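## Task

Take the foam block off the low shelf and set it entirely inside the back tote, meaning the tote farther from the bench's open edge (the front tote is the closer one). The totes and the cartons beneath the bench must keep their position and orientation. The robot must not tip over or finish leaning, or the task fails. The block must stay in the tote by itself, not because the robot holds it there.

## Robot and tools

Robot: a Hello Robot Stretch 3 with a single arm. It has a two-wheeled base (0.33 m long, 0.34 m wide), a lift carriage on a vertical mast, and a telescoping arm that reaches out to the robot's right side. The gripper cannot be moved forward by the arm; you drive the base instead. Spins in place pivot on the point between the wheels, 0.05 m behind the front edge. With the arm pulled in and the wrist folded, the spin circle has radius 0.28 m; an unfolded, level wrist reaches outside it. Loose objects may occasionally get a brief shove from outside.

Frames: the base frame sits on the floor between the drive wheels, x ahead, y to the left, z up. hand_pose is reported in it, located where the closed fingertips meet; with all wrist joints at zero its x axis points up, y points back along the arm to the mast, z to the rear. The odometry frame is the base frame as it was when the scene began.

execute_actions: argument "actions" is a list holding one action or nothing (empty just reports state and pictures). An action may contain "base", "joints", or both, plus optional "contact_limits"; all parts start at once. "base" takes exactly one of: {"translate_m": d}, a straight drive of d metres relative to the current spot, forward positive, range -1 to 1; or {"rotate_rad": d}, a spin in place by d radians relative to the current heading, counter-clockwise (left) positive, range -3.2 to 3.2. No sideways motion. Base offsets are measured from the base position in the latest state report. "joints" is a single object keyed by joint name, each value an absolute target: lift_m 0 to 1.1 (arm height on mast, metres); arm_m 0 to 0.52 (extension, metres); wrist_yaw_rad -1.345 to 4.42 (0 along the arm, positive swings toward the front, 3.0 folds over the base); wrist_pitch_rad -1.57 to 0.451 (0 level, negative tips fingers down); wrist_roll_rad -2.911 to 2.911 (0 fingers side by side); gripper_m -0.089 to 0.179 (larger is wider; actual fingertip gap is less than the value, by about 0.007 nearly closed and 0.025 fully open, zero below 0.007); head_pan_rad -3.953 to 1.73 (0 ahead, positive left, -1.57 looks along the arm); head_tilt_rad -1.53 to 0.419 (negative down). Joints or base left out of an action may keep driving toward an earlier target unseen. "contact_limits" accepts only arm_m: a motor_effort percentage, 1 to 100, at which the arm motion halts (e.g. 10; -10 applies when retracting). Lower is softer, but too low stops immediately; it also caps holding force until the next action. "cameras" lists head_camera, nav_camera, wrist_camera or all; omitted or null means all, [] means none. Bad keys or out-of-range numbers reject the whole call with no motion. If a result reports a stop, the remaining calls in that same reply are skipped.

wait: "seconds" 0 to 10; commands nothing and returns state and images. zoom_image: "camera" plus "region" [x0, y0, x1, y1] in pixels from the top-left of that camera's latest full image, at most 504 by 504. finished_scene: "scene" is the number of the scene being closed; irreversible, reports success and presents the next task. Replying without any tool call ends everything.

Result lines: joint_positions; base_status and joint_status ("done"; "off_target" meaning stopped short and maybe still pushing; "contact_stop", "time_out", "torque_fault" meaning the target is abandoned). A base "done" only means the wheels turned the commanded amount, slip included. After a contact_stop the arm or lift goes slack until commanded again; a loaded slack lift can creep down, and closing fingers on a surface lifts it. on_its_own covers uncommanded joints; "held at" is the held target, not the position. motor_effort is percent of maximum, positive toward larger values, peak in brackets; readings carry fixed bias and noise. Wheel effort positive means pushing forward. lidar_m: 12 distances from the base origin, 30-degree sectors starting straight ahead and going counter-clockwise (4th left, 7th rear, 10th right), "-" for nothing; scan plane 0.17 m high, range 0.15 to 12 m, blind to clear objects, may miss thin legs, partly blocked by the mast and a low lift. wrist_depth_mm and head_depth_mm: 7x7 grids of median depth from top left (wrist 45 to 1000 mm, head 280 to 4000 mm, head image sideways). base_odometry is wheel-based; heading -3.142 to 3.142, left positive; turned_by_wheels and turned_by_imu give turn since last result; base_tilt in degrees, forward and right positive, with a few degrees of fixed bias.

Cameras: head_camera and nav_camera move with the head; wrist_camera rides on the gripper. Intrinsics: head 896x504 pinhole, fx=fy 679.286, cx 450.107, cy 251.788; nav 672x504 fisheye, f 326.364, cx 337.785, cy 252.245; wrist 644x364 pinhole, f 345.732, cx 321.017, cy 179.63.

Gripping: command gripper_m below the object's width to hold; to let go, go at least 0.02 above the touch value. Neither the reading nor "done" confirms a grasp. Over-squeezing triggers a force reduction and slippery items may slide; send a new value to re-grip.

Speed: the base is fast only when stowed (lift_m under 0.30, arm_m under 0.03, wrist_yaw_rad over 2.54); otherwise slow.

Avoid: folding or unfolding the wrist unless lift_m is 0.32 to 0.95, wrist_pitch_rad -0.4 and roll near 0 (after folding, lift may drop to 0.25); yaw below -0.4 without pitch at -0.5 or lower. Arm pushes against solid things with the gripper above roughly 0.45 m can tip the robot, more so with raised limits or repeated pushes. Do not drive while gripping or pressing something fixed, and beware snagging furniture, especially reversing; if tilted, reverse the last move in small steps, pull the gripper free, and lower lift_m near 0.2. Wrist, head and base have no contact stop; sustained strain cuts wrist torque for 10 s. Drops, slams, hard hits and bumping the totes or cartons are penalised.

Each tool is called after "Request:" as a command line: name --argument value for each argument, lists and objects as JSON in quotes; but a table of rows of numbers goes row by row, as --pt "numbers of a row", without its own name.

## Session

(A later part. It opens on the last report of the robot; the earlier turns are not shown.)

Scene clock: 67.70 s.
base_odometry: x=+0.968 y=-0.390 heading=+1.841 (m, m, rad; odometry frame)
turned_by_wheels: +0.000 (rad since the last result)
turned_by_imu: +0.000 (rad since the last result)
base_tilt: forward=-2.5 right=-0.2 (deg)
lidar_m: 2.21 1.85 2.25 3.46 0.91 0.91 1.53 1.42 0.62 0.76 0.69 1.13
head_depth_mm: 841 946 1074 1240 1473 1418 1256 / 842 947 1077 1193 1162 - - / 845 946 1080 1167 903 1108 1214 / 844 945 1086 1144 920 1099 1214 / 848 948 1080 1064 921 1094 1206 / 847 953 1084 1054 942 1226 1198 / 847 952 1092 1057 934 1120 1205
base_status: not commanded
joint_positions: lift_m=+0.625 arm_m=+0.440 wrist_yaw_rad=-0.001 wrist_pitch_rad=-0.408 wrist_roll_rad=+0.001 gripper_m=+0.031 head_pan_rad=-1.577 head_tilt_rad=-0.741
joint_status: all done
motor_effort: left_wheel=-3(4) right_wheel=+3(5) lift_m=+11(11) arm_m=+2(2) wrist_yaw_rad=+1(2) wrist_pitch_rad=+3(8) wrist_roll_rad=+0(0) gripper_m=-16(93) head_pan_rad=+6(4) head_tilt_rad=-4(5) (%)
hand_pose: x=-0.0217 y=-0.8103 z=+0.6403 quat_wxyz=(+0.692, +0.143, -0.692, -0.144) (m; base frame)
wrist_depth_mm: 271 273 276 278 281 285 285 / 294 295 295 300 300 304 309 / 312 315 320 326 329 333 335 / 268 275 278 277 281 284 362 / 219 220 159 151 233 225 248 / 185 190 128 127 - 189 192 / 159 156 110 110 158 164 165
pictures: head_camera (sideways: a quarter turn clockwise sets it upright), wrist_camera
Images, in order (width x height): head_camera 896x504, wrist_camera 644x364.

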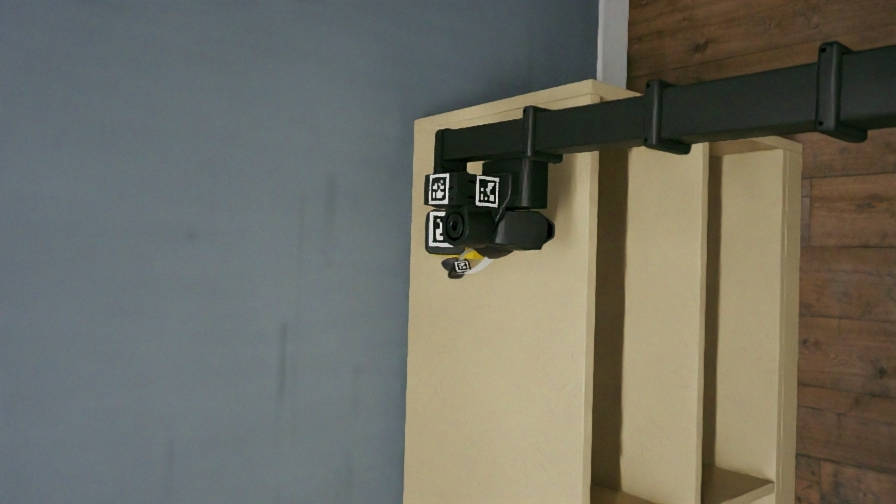

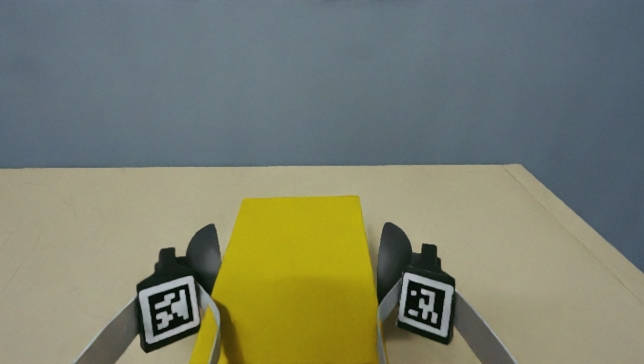

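Request:
execute_actions --actions '[{"joints": {"lift_m": 0.72}}]' --cameras '["head_camera", "wrist_camera"]'

Scene clock: 70.27 s.
base_odometry: x=+0.968 y=-0.390 heading=+1.841 (m, m, rad; odometry frame)
turned_by_wheels: +0.000 (rad since the last result)
turned_by_imu: +0.000 (rad since the last result)
base_tilt: forward=-2.5 right=-0.1 (deg)
lidar_m: 2.20 1.85 2.24 3.46 0.91 0.90 1.53 1.43 0.62 0.76 0.69 1.13
head_depth_mm: 843 943 1072 1238 1473 1455 - / 843 944 1078 1215 - 1079 1200 / 845 950 1052 1010 930 1103 1215 / 847 948 1080 1037 922 1097 1215 / 848 952 1082 1063 919 1096 1209 / 850 953 1085 1057 938 1226 1205 / 849 957 1087 1054 936 1122 1201
base_status: not commanded
joint_positions: lift_m=+0.720 arm_m=+0.440 wrist_yaw_rad=-0.001 wrist_pitch_rad=-0.416 wrist_roll_rad=+0.001 gripper_m=+0.031 head_pan_rad=-1.577 head_tilt_rad=-0.741
joint_status: all done
motor_effort: left_wheel=-3(3) right_wheel=+2(3) lift_m=+26(27) arm_m=+3(2) wrist_yaw_rad=+1(1) wrist_pitch_rad=+6(6) wrist_roll_rad=+0(0) gripper_m=-16(15) head_pan_rad=+5(4) head_tilt_rad=-5(4) (%)
hand_pose: x=-0.0217 y=-0.8094 z=+0.7327 quat_wxyz=(+0.692, +0.146, -0.692, -0.146) (m; base frame)
wrist_depth_mm: 269 273 273 279 280 285 290 / 289 294 298 301 304 307 310 / 316 315 322 323 327 332 339 / 343 346 346 342 357 364 369 / 367 372 151 144 387 394 407 / 296 312 127 125 - 318 455 / 257 252 112 111 253 264 512
pictures: head_camera (sideways: a quarter turn clockwise sets it upright), wrist_camera
Images, in order (width x height): head_camera 896x504, wrist_camera 644x364.

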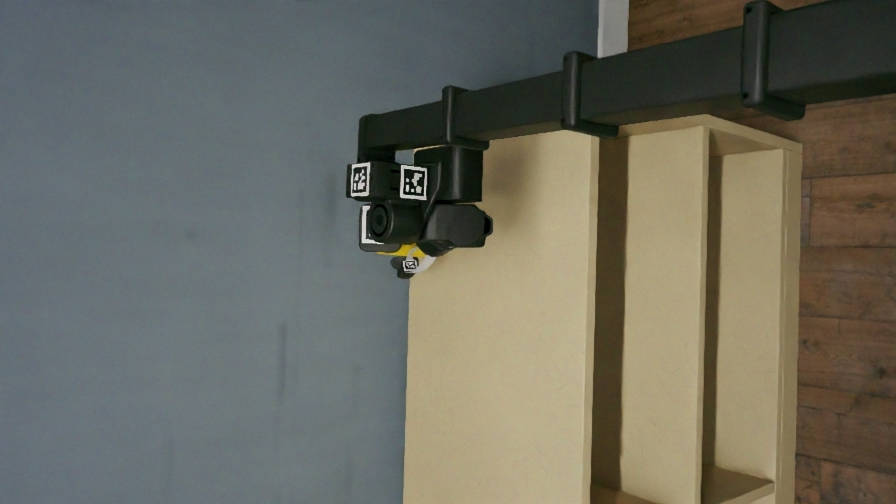

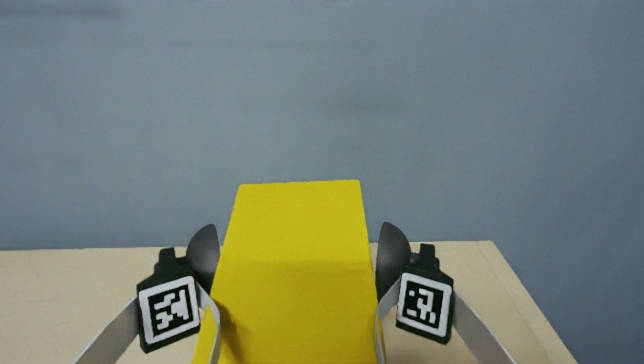

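Request:
execute_actions --actions '[{"base": {"rotate_rad": -1.377}, "joints": {"lift_m": 1.02, "arm_m": 0.0, "head_pan_rad": -2.6, "head_tilt_rad": -0.4}}]'

Scene clock: 85.07 s.
base_odometry: x=+0.968 y=-0.390 heading=+0.464 (m, m, rad; odometry frame)
turned_by_wheels: -1.377 (rad since the last result)
turned_by_imu: -1.374 (rad since the last result)
base_tilt: forward=-2.6 right=-0.1 (deg)
lidar_m: 0.88 0.69 1.13 2.18 1.90 2.84 1.46 0.90 1.23 1.53 1.21 0.62
head_depth_mm: 2840 3181 1715 3451 2039 - - / 2461 2718 1640 1462 2118 - - / 2197 2377 1779 1225 2218 - - / 1982 2134 1919 1114 2077 - - / 1796 1907 1948 1100 - - - / 1645 1738 1807 1173 - - - / 1520 1599 1652 1342 - - -
base_status: done
joint_positions: lift_m=+1.019 arm_m=+0.001 wrist_yaw_rad=-0.001 wrist_pitch_rad=-0.416 wrist_roll_rad=+0.001 gripper_m=+0.031 head_pan_rad=-2.593 head_tilt_rad=-0.408
joint_status: all done
joint sent to its limit — the command would take arm_m past its lower limit, so that joint was sent only as far as its limit.
motor_effort: left_wheel=+3(8) right_wheel=-3(7) lift_m=+25(26) arm_m=-3(3) wrist_yaw_rad=+1(1) wrist_pitch_rad=+6(6) wrist_roll_rad=+0(0) gripper_m=-16(16) head_pan_rad=-5(56) head_tilt_rad=+4(25) (%)
hand_pose: x=-0.0217 y=-0.3710 z=+1.0326 quat_wxyz=(+0.692, +0.146, -0.692, -0.147) (m; base frame)
wrist_depth_mm: - - - - - - - / - - - - - - - / - - - - - - - / - - - - - - - / - - 150 145 - - - / - - 127 125 - - - / - - 112 111 - - -
pictures: head_camera (sideways: a quarter turn clockwise sets it upright), nav_camera (sideways: a quarter turn counterclockwise sets it upright), wrist_camera
Images, in order (width x height): head_camera 896x504, nav_camera 672x504, wrist_camera 644x364.

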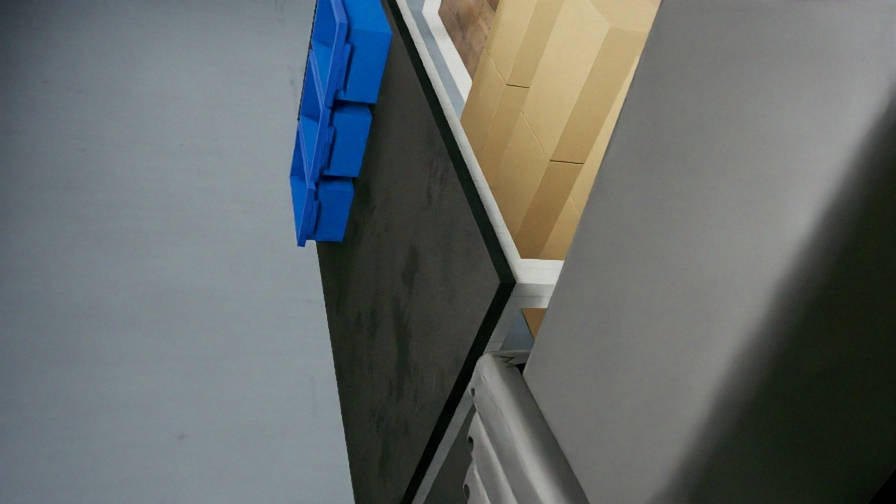

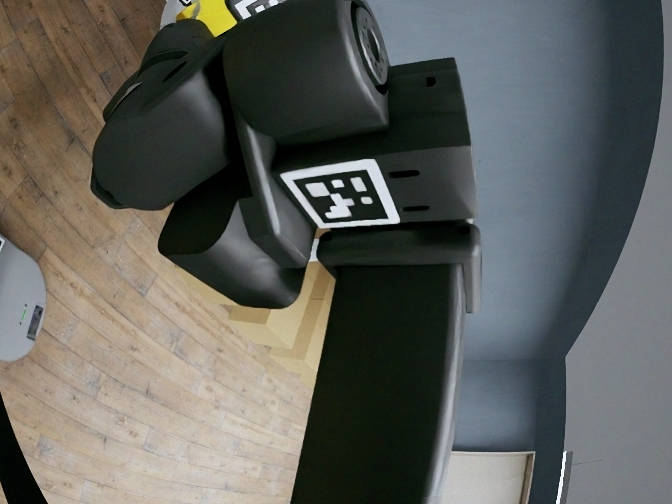

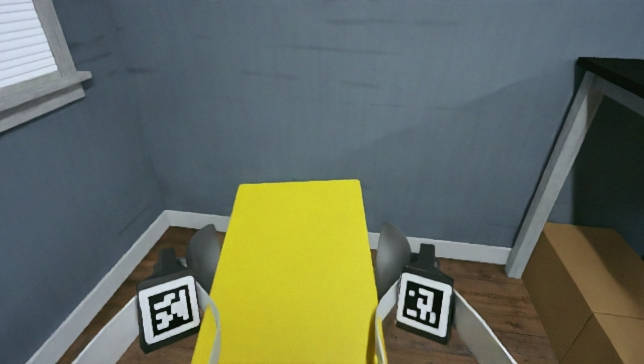

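Request:
execute_actions --actions '[{"base": {"translate_m": -1.0}, "joints": {"head_pan_rad": -2.2, "head_tilt_rad": -0.5}}]' --cameras '["head_camera", "nav_camera"]'

Scene clock: 97.63 s.
base_odometry: x=+0.073 y=-0.837 heading=+0.464 (m, m, rad; odometry frame)
turned_by_wheels: +0.000 (rad since the last result)
turned_by_imu: -0.003 (rad since the last result)
base_tilt: forward=-2.6 right=-0.2 (deg)
lidar_m: 1.57 1.94 2.42 1.76 1.97 2.54 1.18 0.54 0.47 0.44 0.49 1.98
head_depth_mm: 1479 1628 1546 842 - - - / 1408 1528 1057 - - - - / 1346 1456 1191 - - - - / 1288 1388 1147 - - - - / 1234 1329 1329 - - - - / 1180 1268 1321 - - - - / 1140 1219 1285 - - - -
base_status: done
joint_positions: lift_m=+1.019 arm_m=+0.001 wrist_yaw_rad=-0.001 wrist_pitch_rad=-0.416 wrist_roll_rad=+0.001 gripper_m=+0.031 head_pan_rad=-2.207 head_tilt_rad=-0.494
joint_status: all done
motor_effort: left_wheel=+3(4) right_wheel=-2(6) lift_m=+26(26) arm_m=-3(3) wrist_yaw_rad=+1(1) wrist_pitch_rad=+6(6) wrist_roll_rad=+0(0) gripper_m=-16(16) head_pan_rad=+5(42) head_tilt_rad=-3(12) (%)
hand_pose: x=-0.0217 y=-0.3710 z=+1.0326 quat_wxyz=(+0.692, +0.146, -0.692, -0.147) (m; base frame)
wrist_depth_mm: - - - - 961 951 923 / - - - 855 857 883 682 / - - 573 569 590 604 597 / - 437 437 425 441 449 455 / 348 353 151 144 372 361 370 / 319 310 126 125 - 303 303 / - 450 112 111 932 269 262
pictures: head_camera (sideways: a quarter turn clockwise sets it upright), nav_camera (sideways: a quarter turn counterclockwise sets it upright)
Images, in order (width x height): head_camera 896x504, nav_camera 672x504.

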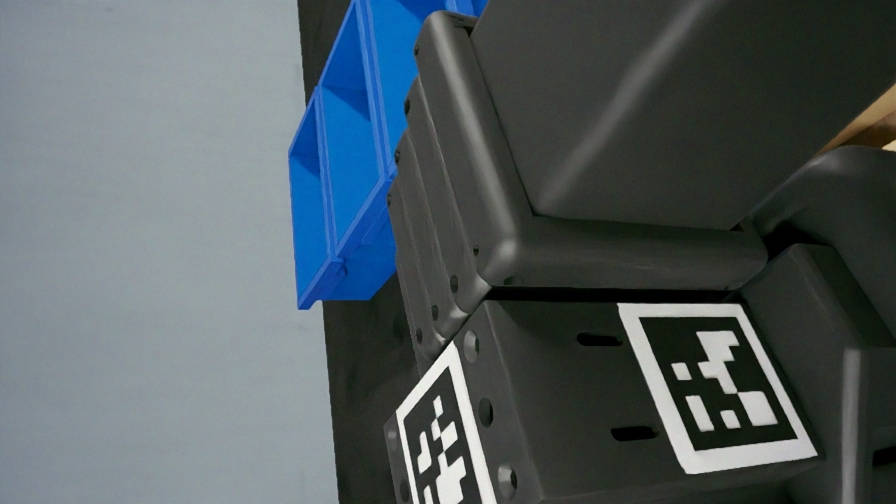

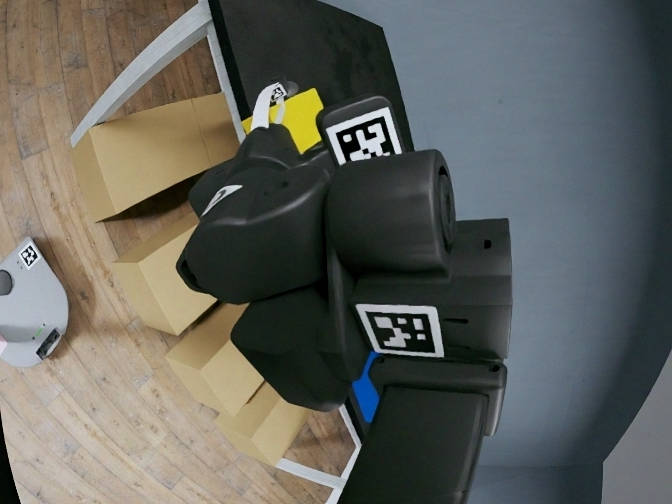

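Request:
execute_actions --actions '[{"base": {"translate_m": -0.88}, "joints": {"lift_m": 1.1, "wrist_pitch_rad": -0.1, "head_pan_rad": -1.2, "head_tilt_rad": -0.6}}]'

Scene clock: 115.33 s.
base_odometry: x=-0.713 y=-1.231 heading=+0.464 (m, m, rad; odometry frame)
turned_by_wheels: +0.000 (rad since the last result)
turned_by_imu: -0.003 (rad since the last result)
base_tilt: forward=-2.5 right=-0.2 (deg)
lidar_m: 2.52 2.75 1.94 1.93 2.36 1.76 1.63 0.37 0.29 0.29 0.32 0.50
head_depth_mm: 1041 1111 892 721 575 463 398 / 1091 1184 763 590 573 462 416 / 1155 1256 793 569 497 460 994 / 1228 1332 815 604 436 457 1263 / 1302 1418 774 646 452 495 1083 / 1393 1508 1046 664 501 1165 1028 / 1493 1594 1033 563 537 1366 1022
base_status: done
joint_positions: lift_m=+1.098 arm_m=+0.001 wrist_yaw_rad=-0.001 wrist_pitch_rad=-0.127 wrist_roll_rad=+0.001 gripper_m=+0.031 head_pan_rad=-1.207 head_tilt_rad=-0.592
joint_status: all done
joint sent to its limit — the command would take lift_m past its upper limit, so that joint was sent only as far as its limit.
motor_effort: left_wheel=+3(4) right_wheel=-2(5) lift_m=+25(26) arm_m=-3(3) wrist_yaw_rad=+1(1) wrist_pitch_rad=+10(11) wrist_roll_rad=+0(0) gripper_m=-16(16) head_pan_rad=+5(56) head_tilt_rad=-4(15) (%)
hand_pose: x=-0.0216 y=-0.3975 z=+1.1806 quat_wxyz=(+0.706, +0.045, -0.706, -0.046) (m; base frame)
wrist_depth_mm: 990 934 930 877 877 849 788 / - - 926 917 895 853 817 / - - - - 898 876 845 / - - - 958 946 928 897 / 829 563 151 144 904 839 850 / 489 557 126 125 - 623 632 / 320 312 112 110 479 497 495
pictures: head_camera (sideways: a quarter turn clockwise sets it upright), nav_camera (sideways: a quarter turn counterclockwise sets it upright), wrist_camera
Images, in order (width x height): head_camera 896x504, nav_camera 672x504, wrist_camera 644x364.

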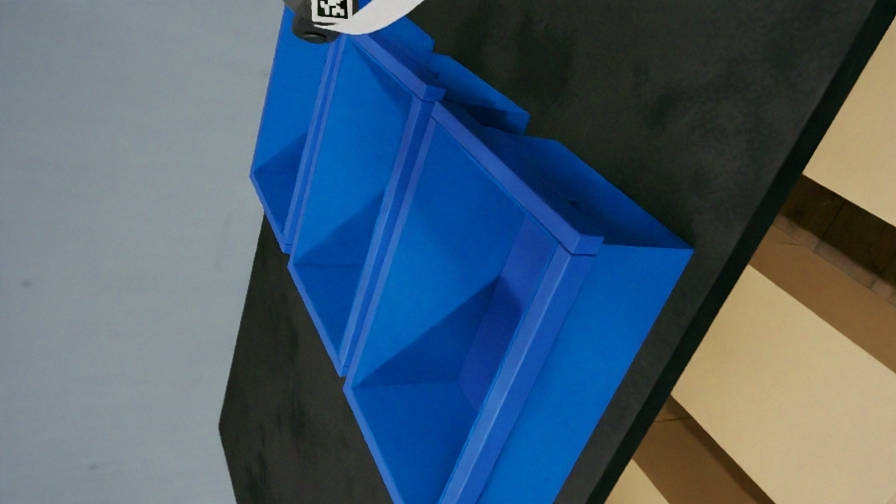

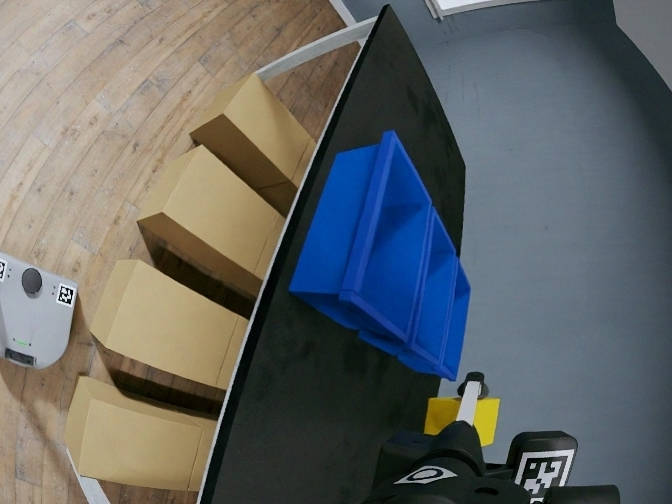

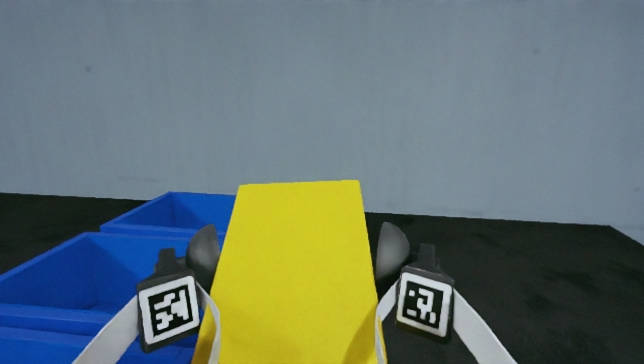

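Request:
execute_actions --actions '[{"base": {"rotate_rad": -0.419}, "joints": {"head_pan_rad": -1.3}}]' --cameras '[]'

Request:
execute_actions --actions '[{"base": {"translate_m": 0.3}}]' --cameras '["head_camera", "nav_camera"]'

Scene clock: 123.50 s.
base_odometry: x=-0.713 y=-1.231 heading=+0.045 (m, m, rad; odometry frame)
turned_by_wheels: -0.419 (rad since the last result)
turned_by_imu: -0.418 (rad since the last result)
base_tilt: forward=-2.6 right=-0.1 (deg)
lidar_m: 0.59 2.53 2.92 1.93 1.93 2.20 1.77 0.56 0.37 0.29 0.29 0.34
head_depth_mm: 1005 1100 320 - 576 463 417 / 1011 1109 1125 751 573 462 416 / 1020 1116 1078 747 569 460 1228 / 1024 1122 1069 740 565 457 968 / 1027 1128 993 735 563 456 967 / 1038 1134 777 654 559 453 985 / 1039 1143 735 519 507 451 1189
base_status: done
joint_positions: lift_m=+1.098 arm_m=+0.001 wrist_yaw_rad=-0.001 wrist_pitch_rad=-0.127 wrist_roll_rad=+0.001 gripper_m=+0.031 head_pan_rad=-1.293 head_tilt_rad=-0.592
joint_status: all done
motor_effort: left_wheel=+3(7) right_wheel=-2(6) lift_m=+26(26) arm_m=-3(3) wrist_yaw_rad=+1(1) wrist_pitch_rad=+10(10) wrist_roll_rad=+0(0) gripper_m=-16(15) head_pan_rad=-4(20) head_tilt_rad=-4(3) (%)
hand_pose: x=-0.0216 y=-0.3975 z=+1.1806 quat_wxyz=(+0.706, +0.045, -0.706, -0.046) (m; base frame)
wrist_depth_mm: 765 819 854 902 - - - / 793 837 872 946 - - - / 810 866 929 - - - - / 807 915 935 983 - - - / 604 833 151 144 926 - - / 506 662 126 125 - 622 - / 470 469 112 110 474 502 500
pictures: none
No camera images: the call's "cameras" was empty. Leave "cameras" out to get every camera's image.

Scene clock: 127.73 s.
base_odometry: x=-0.414 y=-1.217 heading=+0.045 (m, m, rad; odometry frame)
turned_by_wheels: +0.000 (rad since the last result)
turned_by_imu: +0.001 (rad since the last result)
base_tilt: forward=-2.5 right=-0.1 (deg)
lidar_m: 0.44 2.15 2.53 2.00 2.00 2.54 1.91 0.56 0.24 0.22 0.24 0.25
head_depth_mm: 944 1026 320 - 440 378 321 / 950 1034 833 602 465 458 326 / 951 1044 832 653 471 456 330 / 963 1046 839 648 474 454 334 / 964 1057 834 649 480 451 339 / 969 1068 1046 547 484 449 343 / 975 1071 1036 693 456 418 348
base_status: done
joint_positions: lift_m=+1.098 arm_m=+0.001 wrist_yaw_rad=-0.001 wrist_pitch_rad=-0.127 wrist_roll_rad=+0.001 gripper_m=+0.031 head_pan_rad=-1.293 head_tilt_rad=-0.592
joint_status: not commanded
motor_effort: left_wheel=+3(8) right_wheel=-3(3) lift_m=+26(25) arm_m=-3(3) wrist_yaw_rad=+1(1) wrist_pitch_rad=+10(10) wrist_roll_rad=+0(0) gripper_m=-15(15) head_pan_rad=-5(5) head_tilt_rad=-4(3) (%)
hand_pose: x=-0.0216 y=-0.3975 z=+1.1806 quat_wxyz=(+0.706, +0.045, -0.706, -0.046) (m; base frame)
wrist_depth_mm: 706 741 798 851 901 - - / 736 784 814 909 971 - - / 749 813 848 910 - - - / 770 831 886 900 - - - / 787 591 151 145 896 853 - / 402 430 127 125 - 620 629 / 369 403 112 110 474 498 505
pictures: head_camera (sideways: a quarter turn clockwise sets it upright), nav_camera (sideways: a quarter turn counterclockwise sets it upright)
Images, in order (width x height): head_camera 896x504, nav_camera 672x504.

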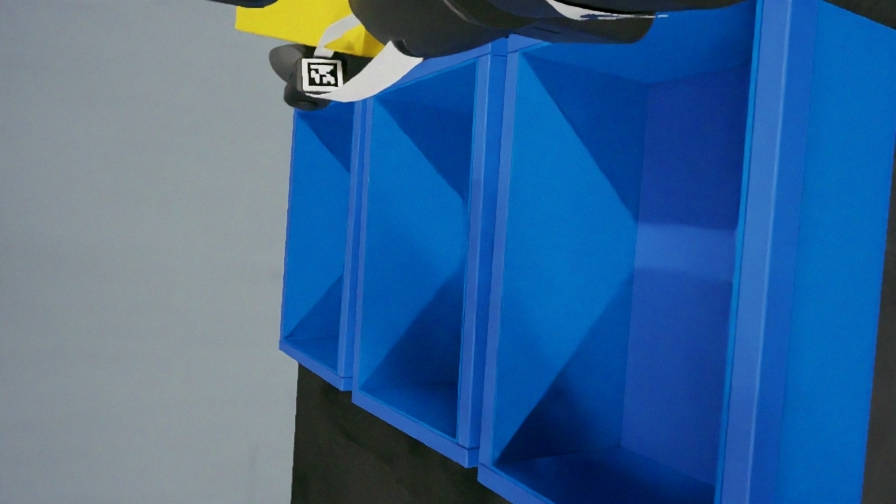

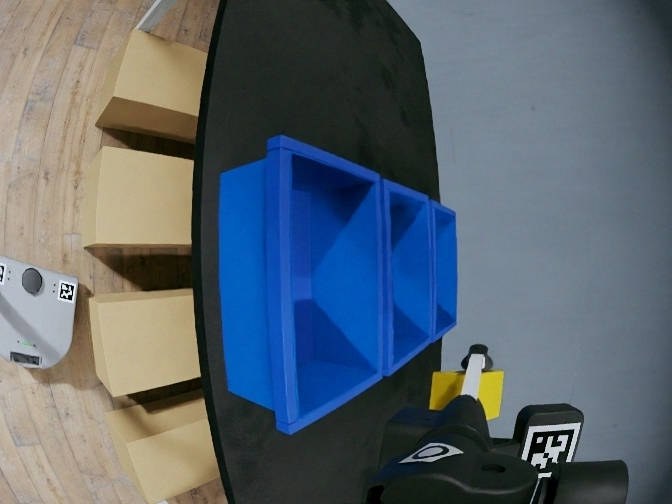

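Request:
execute_actions --actions '[{"base": {"translate_m": 0.1}}]' --cameras '[]'

Request:
execute_actions --actions '[{"base": {"rotate_rad": 0.225}, "joints": {"head_pan_rad": -1.4, "head_tilt_rad": -0.55}}]'

Scene clock: 131.63 s.
base_odometry: x=-0.314 y=-1.213 heading=+0.046 (m, m, rad; odometry frame)
turned_by_wheels: +0.000 (rad since the last result)
turned_by_imu: +0.000 (rad since the last result)
base_tilt: forward=-2.5 right=-0.2 (deg)
lidar_m: 0.51 2.06 2.48 2.02 2.02 2.39 2.01 0.37 0.25 0.33 0.19 0.22
head_depth_mm: 919 1003 320 - 441 459 404 / 924 1014 825 631 443 458 355 / 929 1016 818 634 440 456 312 / 940 1028 803 637 443 455 315 / 941 1030 1057 647 431 429 316 / 950 1038 1048 726 560 329 356 / 951 1047 1036 725 556 451 380
base_status: done
joint_positions: lift_m=+1.098 arm_m=+0.001 wrist_yaw_rad=-0.001 wrist_pitch_rad=-0.127 wrist_roll_rad=+0.001 gripper_m=+0.031 head_pan_rad=-1.293 head_tilt_rad=-0.592
joint_status: not commanded
motor_effort: left_wheel=+3(7) right_wheel=-3(3) lift_m=+26(26) arm_m=-4(3) wrist_yaw_rad=+1(1) wrist_pitch_rad=+10(10) wrist_roll_rad=+0(0) gripper_m=-16(16) head_pan_rad=-5(5) head_tilt_rad=-4(4) (%)
hand_pose: x=-0.0216 y=-0.3975 z=+1.1806 quat_wxyz=(+0.706, +0.045, -0.706, -0.046) (m; base frame)
wrist_depth_mm: 684 726 778 838 880 959 - / 718 750 781 860 935 - - / 735 777 843 890 976 - - / 747 806 833 896 - - - / 774 775 151 144 899 829 847 / 609 425 126 126 - 609 628 / 462 380 112 110 459 493 497
pictures: none
No camera images: the call's "cameras" was empty. Leave "cameras" out to get every camera's image.

Scene clock: 132.93 s.
base_odometry: x=-0.314 y=-1.213 heading=+0.270 (m, m, rad; odometry frame)
turned_by_wheels: +0.225 (rad since the last result)
turned_by_imu: +0.224 (rad since the last result)
base_tilt: forward=-2.6 right=-0.1 (deg)
lidar_m: 0.69 2.20 2.75 2.02 2.10 2.16 0.80 0.27 0.25 0.19 0.20 0.26
head_depth_mm: 900 - 320 - - - 395 / 922 992 331 - 433 455 408 / 938 1023 1080 636 441 459 412 / 953 1037 1102 787 438 444 410 / 970 1055 1111 785 589 344 308 / 987 1079 1137 776 585 469 391 / 1012 1100 1143 771 581 466 389
base_status: done
joint_positions: lift_m=+1.098 arm_m=+0.001 wrist_yaw_rad=-0.001 wrist_pitch_rad=-0.127 wrist_roll_rad=+0.001 gripper_m=+0.031 head_pan_rad=-1.393 head_tilt_rad=-0.557
joint_status: all done
motor_effort: left_wheel=-2(6) right_wheel=+2(5) lift_m=+26(25) arm_m=-3(3) wrist_yaw_rad=+1(1) wrist_pitch_rad=+10(10) wrist_roll_rad=+0(0) gripper_m=-16(15) head_pan_rad=-5(20) head_tilt_rad=+3(8) (%)
hand_pose: x=-0.0216 y=-0.3975 z=+1.1806 quat_wxyz=(+0.706, +0.045, -0.706, -0.046) (m; base frame)
wrist_depth_mm: 756 768 772 786 805 824 823 / 793 786 805 813 830 830 823 / 839 841 834 835 855 871 888 / 853 858 838 847 898 924 912 / 837 841 150 144 776 826 827 / 614 660 127 125 - 617 629 / 494 474 112 110 418 477 499
pictures: head_camera (sideways: a quarter turn clockwise sets it upright), nav_camera (sideways: a quarter turn counterclockwise sets it upright), wrist_camera
Images, in order (width x height): head_camera 896x504, nav_camera 672x504, wrist_camera 644x364.

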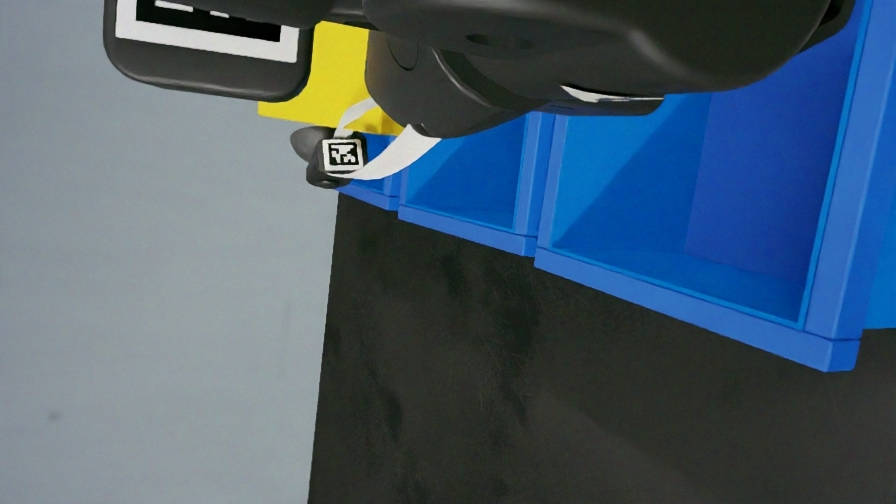

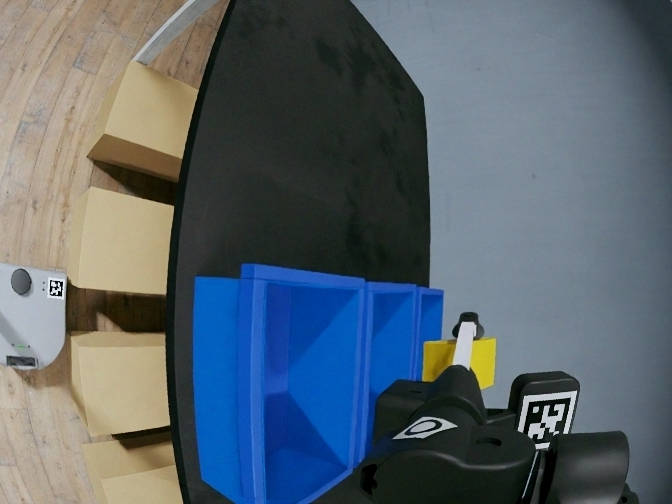

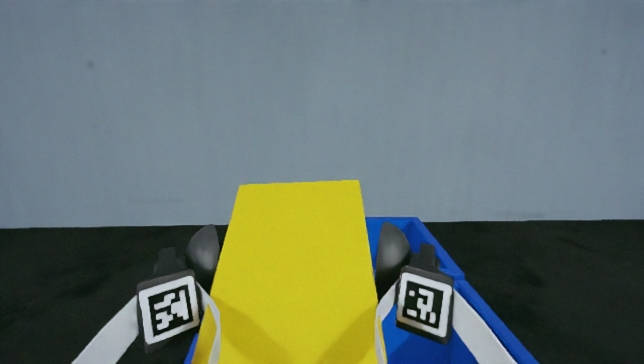

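Request:
execute_actions --actions '[{"joints": {"arm_m": 0.5, "head_pan_rad": -1.45, "head_tilt_rad": -0.45}}]'

Scene clock: 139.50 s.
base_odometry: x=-0.314 y=-1.213 heading=+0.270 (m, m, rad; odometry frame)
turned_by_wheels: +0.000 (rad since the last result)
turned_by_imu: +0.000 (rad since the last result)
base_tilt: forward=-2.6 right=-0.2 (deg)
lidar_m: 0.69 2.20 2.76 2.02 2.09 2.16 0.80 0.27 0.25 0.19 0.20 0.26
head_depth_mm: 917 - 1055 807 617 417 429 / 927 - 1079 811 627 426 427 / 942 1004 1084 823 630 432 426 / 950 1018 1096 869 492 441 423 / 960 1035 1110 969 678 396 343 / 974 1047 1124 955 671 520 422 / 983 1059 1144 947 668 517 420
base_status: not commanded
joint_positions: lift_m=+1.098 arm_m=+0.500 wrist_yaw_rad=-0.001 wrist_pitch_rad=-0.127 wrist_roll_rad=+0.001 gripper_m=+0.031 head_pan_rad=-1.443 head_tilt_rad=-0.458
joint_status: all done
motor_effort: left_wheel=-2(3) right_wheel=+2(2) lift_m=+26(25) arm_m=+2(3) wrist_yaw_rad=+1(1) wrist_pitch_rad=+10(10) wrist_roll_rad=+0(0) gripper_m=-16(15) head_pan_rad=-5(16) head_tilt_rad=+3(16) (%)
hand_pose: x=-0.0216 y=-0.8958 z=+1.1806 quat_wxyz=(+0.706, +0.045, -0.706, -0.045) (m; base frame)
wrist_depth_mm: 323 324 332 334 341 347 347 / 335 339 347 351 354 356 362 / 351 352 356 358 367 369 378 / 362 365 371 363 386 388 391 / 374 379 152 144 392 403 410 / 393 393 126 125 - 417 430 / 403 420 112 110 439 442 452
pictures: head_camera (sideways: a quarter turn clockwise sets it upright), nav_camera (sideways: a quarter turn counterclockwise sets it upright), wrist_camera
Images, in order (width x height): head_camera 896x504, nav_camera 672x504, wrist_camera 644x364.

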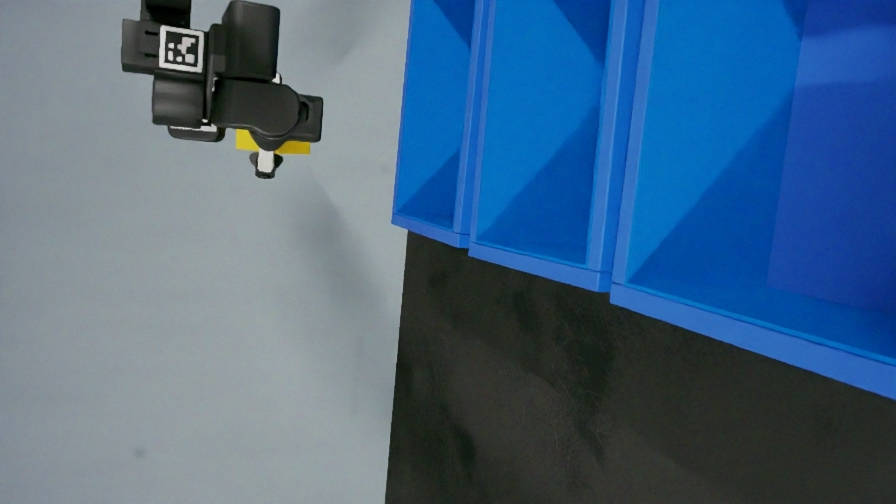

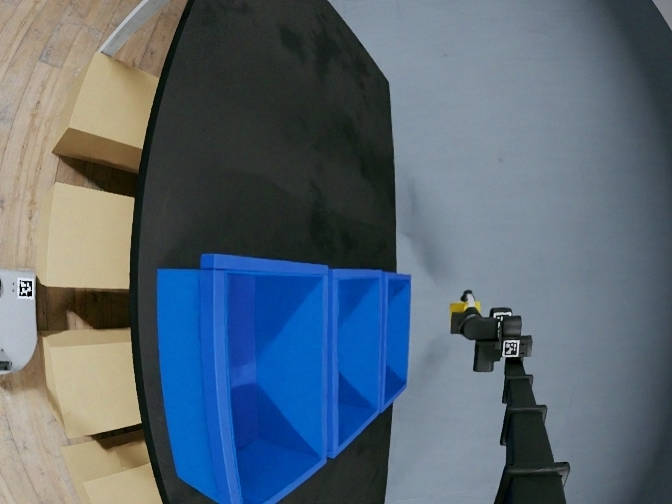

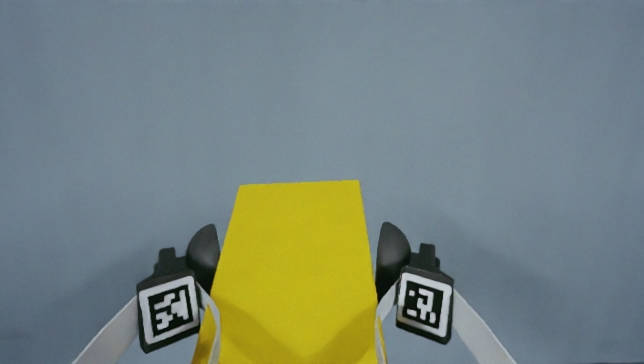

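Request:
execute_actions --actions '[{"joints": {"arm_m": 0.4, "wrist_pitch_rad": -0.42, "head_tilt_rad": -0.4}}]'

Scene clock: 150.30 s.
base_odometry: x=-0.314 y=-1.213 heading=+0.270 (m, m, rad; odometry frame)
turned_by_wheels: +0.000 (rad since the last result)
turned_by_imu: +0.000 (rad since the last result)
base_tilt: forward=-2.6 right=-0.2 (deg)
lidar_m: 0.69 2.20 2.76 2.02 2.10 2.16 0.80 0.27 0.25 0.19 0.20 0.26
head_depth_mm: 923 959 1063 821 619 409 426 / 931 982 - 817 622 416 431 / 943 1004 1061 833 630 421 435 / 958 1017 1083 1105 598 427 442 / 972 1031 1099 1096 737 516 336 / 978 1042 1109 1086 732 551 441 / 994 1056 1133 1067 725 547 439
base_status: not commanded
joint_positions: lift_m=+1.098 arm_m=+0.400 wrist_yaw_rad=-0.001 wrist_pitch_rad=-0.435 wrist_roll_rad=+0.001 gripper_m=+0.031 head_pan_rad=-1.443 head_tilt_rad=-0.409
joint_status: all done
motor_effort: left_wheel=-2(2) right_wheel=+2(2) lift_m=+25(25) arm_m=-3(3) wrist_yaw_rad=+1(1) wrist_pitch_rad=+5(8) wrist_roll_rad=+0(0) gripper_m=-15(16) head_pan_rad=-4(5) head_tilt_rad=+4(10) (%)
hand_pose: x=-0.0217 y=-0.7674 z=+1.1071 quat_wxyz=(+0.690, +0.153, -0.690, -0.153) (m; base frame)
wrist_depth_mm: 411 414 425 426 428 436 447 / 444 446 451 462 461 465 476 / 481 487 495 503 500 513 527 / 515 524 530 525 548 554 555 / 447 455 151 145 485 463 470 / 385 396 127 125 - 257 388 / 335 222 112 110 289 274 223
pictures: head_camera (sideways: a quarter turn clockwise sets it upright), nav_camera (sideways: a quarter turn counterclockwise sets it upright), wrist_camera
Images, in order (width x height): head_camera 896x504, nav_camera 672x504, wrist_camera 644x364.

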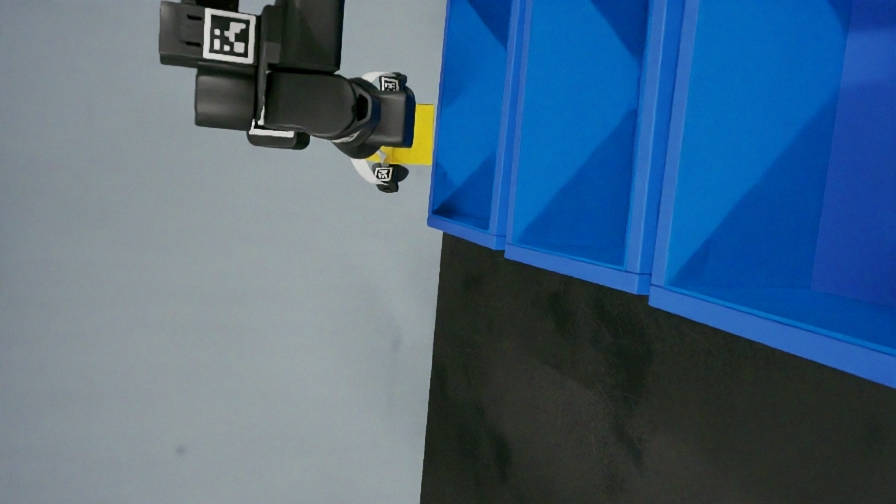

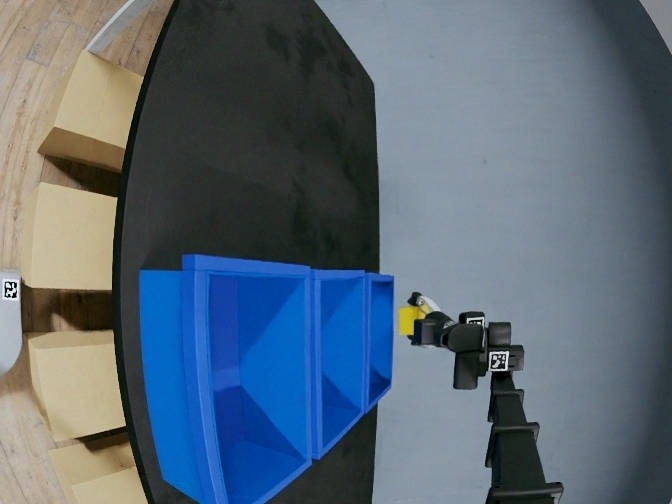

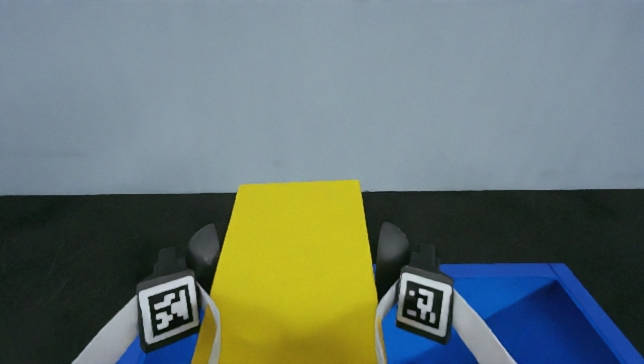

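Request:
execute_actions --actions '[{"base": {"translate_m": -0.05}, "joints": {"wrist_pitch_rad": -0.6, "lift_m": 1.05}}]' --cameras '["head_camera", "wrist_camera"]'

Scene clock: 156.93 s.
base_odometry: x=-0.362 y=-1.226 heading=+0.270 (m, m, rad; odometry frame)
turned_by_wheels: +0.000 (rad since the last result)
turned_by_imu: +0.000 (rad since the last result)
base_tilt: forward=-2.6 right=-0.2 (deg)
lidar_m: 0.69 2.24 2.75 2.02 2.09 2.11 0.81 0.28 0.22 0.26 0.20 0.27
head_depth_mm: 925 975 - 809 620 410 425 / 932 992 - 810 624 418 432 / 946 1001 1069 836 628 421 435 / 955 1020 1087 841 634 428 442 / 969 1030 1096 1094 581 431 441 / 984 1046 1117 1084 733 411 386 / 994 1059 1135 1070 726 546 318
base_status: done
joint_positions: lift_m=+1.050 arm_m=+0.400 wrist_yaw_rad=-0.001 wrist_pitch_rad=-0.613 wrist_roll_rad=+0.001 gripper_m=+0.031 head_pan_rad=-1.443 head_tilt_rad=-0.409
joint_status: all done
motor_effort: left_wheel=-2(6) right_wheel=+1(3) lift_m=+11(24) arm_m=-3(3) wrist_yaw_rad=+1(1) wrist_pitch_rad=+5(5) wrist_roll_rad=+0(0) gripper_m=-16(16) head_pan_rad=-5(5) head_tilt_rad=+4(4) (%)
hand_pose: x=-0.0217 y=-0.7410 z=+1.0221 quat_wxyz=(+0.674, +0.213, -0.674, -0.214) (m; base frame)
wrist_depth_mm: 435 439 442 447 452 460 470 / 470 479 482 483 493 505 504 / 393 212 213 215 219 222 441 / 200 229 225 171 236 222 361 / 199 257 150 144 268 224 171 / 200 252 126 125 - 224 153 / 200 230 112 111 235 209 153
pictures: head_camera (sideways: a quarter turn clockwise sets it upright), wrist_camera
Images, in order (width x height): head_camera 896x504, wrist_camera 644x364.

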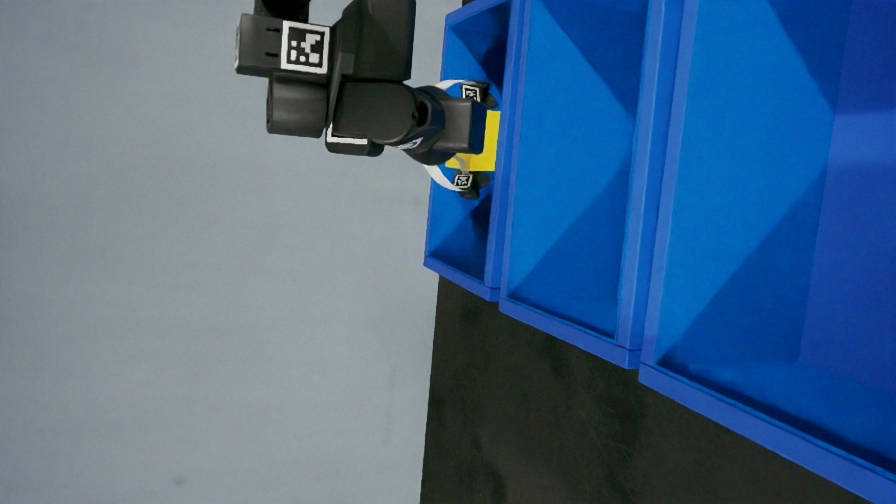

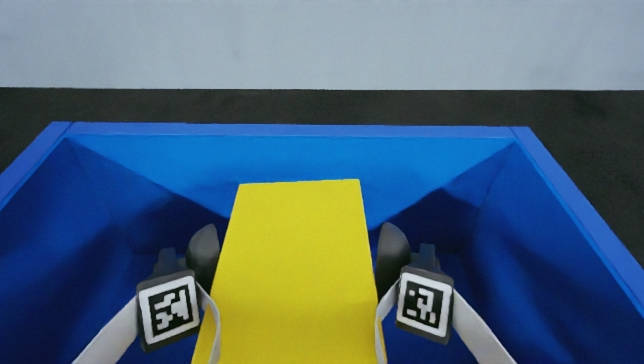

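Request:
execute_actions --actions '[{"joints": {"lift_m": 1.01}}]' --cameras '["head_camera", "wrist_camera"]'

Scene clock: 160.00 s.
base_odometry: x=-0.362 y=-1.226 heading=+0.270 (m, m, rad; odometry frame)
turned_by_wheels: +0.000 (rad since the last result)
turned_by_imu: +0.000 (rad since the last result)
base_tilt: forward=-2.5 right=-0.1 (deg)
lidar_m: 0.69 2.24 2.75 2.02 2.09 2.11 0.81 0.28 0.22 0.26 0.20 0.27
head_depth_mm: 926 977 1019 819 620 410 426 / 933 992 1040 - 627 417 432 / 946 1004 1068 843 629 421 435 / 957 1019 1085 841 636 428 442 / 971 1029 1099 1095 582 431 441 / 981 1045 1119 1079 730 411 386 / 995 1058 1135 1073 723 547 318
base_status: not commanded
joint_positions: lift_m=+1.010 arm_m=+0.400 wrist_yaw_rad=-0.001 wrist_pitch_rad=-0.613 wrist_roll_rad=+0.001 gripper_m=+0.031 head_pan_rad=-1.443 head_tilt_rad=-0.409
joint_status: all done
motor_effort: left_wheel=-2(2) right_wheel=+2(2) lift_m=+11(11) arm_m=-3(3) wrist_yaw_rad=+1(1) wrist_pitch_rad=+5(4) wrist_roll_rad=+0(0) gripper_m=-16(16) head_pan_rad=-5(5) head_tilt_rad=+4(4) (%)
hand_pose: x=-0.0217 y=-0.7409 z=+0.9820 quat_wxyz=(+0.674, +0.213, -0.674, -0.214) (m; base frame)
wrist_depth_mm: 438 437 446 451 454 468 465 / 183 184 186 188 191 193 455 / 192 201 204 205 206 203 164 / 199 229 225 171 237 224 153 / 199 248 150 144 257 224 153 / 200 223 127 125 - 218 153 / 191 192 112 111 196 197 153
pictures: head_camera (sideways: a quarter turn clockwise sets it upright), wrist_camera
Images, in order (width x height): head_camera 896x504, wrist_camera 644x364.

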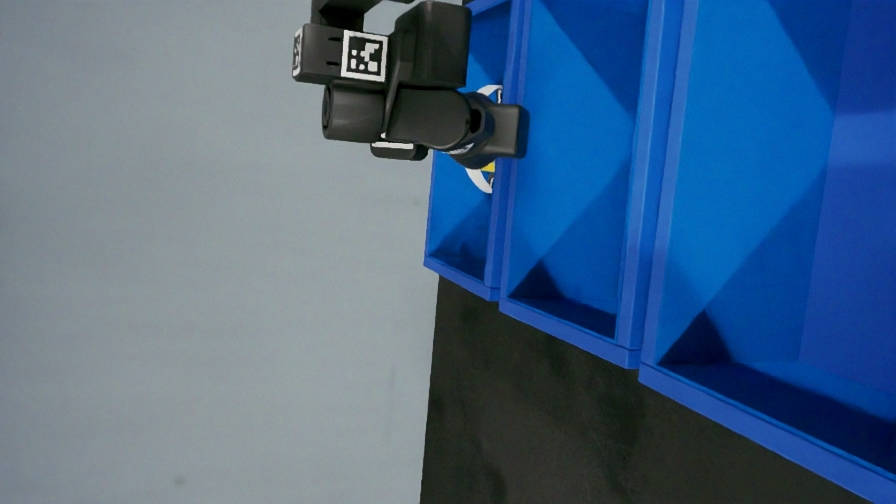

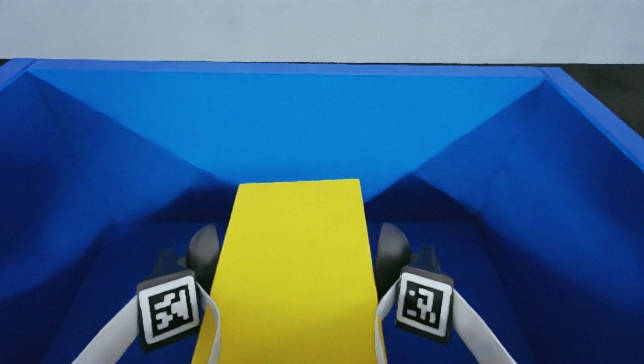

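Request:
execute_actions --actions '[{"joints": {"lift_m": 0.998}}]' --cameras '[]'

Request:
execute_actions --actions '[{"joints": {"gripper_m": 0.11}}]' --cameras '["head_camera", "wrist_camera"]'

Scene clock: 162.23 s.
base_odometry: x=-0.362 y=-1.226 heading=+0.270 (m, m, rad; odometry frame)
turned_by_wheels: +0.000 (rad since the last result)
turned_by_imu: +0.000 (rad since the last result)
base_tilt: forward=-2.6 right=-0.1 (deg)
lidar_m: 0.69 2.24 2.77 2.02 2.10 2.12 0.81 0.28 0.22 0.25 0.20 0.27
head_depth_mm: 924 982 1026 822 620 411 426 / 935 990 1037 - 628 419 434 / 951 1006 1069 844 630 421 436 / 960 1019 1082 843 636 429 443 / 973 1032 1107 1094 581 431 440 / 981 1045 1113 1086 731 412 386 / 995 1063 1131 1069 727 548 317
base_status: not commanded
joint_positions: lift_m=+1.003 arm_m=+0.400 wrist_yaw_rad=-0.001 wrist_pitch_rad=-0.582 wrist_roll_rad=+0.001 gripper_m=+0.031 head_pan_rad=-1.443 head_tilt_rad=-0.408
joint_status: lift_m contact_stop (moved -0.008 of -0.012)
on_its_own: lift_m is slack since a contact_stop, until your next command for it (your +0.998 is given up)
motor_effort: left_wheel=-2(2) right_wheel=+1(2) lift_m=+18(17) arm_m=+0(3) wrist_yaw_rad=+1(2) wrist_pitch_rad=-6(7) wrist_roll_rad=+0(0) gripper_m=-16(16) head_pan_rad=-4(4) head_tilt_rad=+4(3) (%)
hand_pose: x=-0.0217 y=-0.7458 z=+0.9803 quat_wxyz=(+0.677, +0.203, -0.677, -0.204) (m; base frame)
wrist_depth_mm: 428 435 439 439 446 461 457 / 184 185 185 187 191 193 481 / 189 197 199 200 201 198 168 / 199 222 219 170 228 218 152 / 198 246 151 144 252 225 153 / 199 225 126 125 - 216 153 / 189 193 112 110 197 197 153
pictures: none
No camera images: the call's "cameras" was empty. Leave "cameras" out to get every camera's image.

not run: a stop came earlier in this reply.


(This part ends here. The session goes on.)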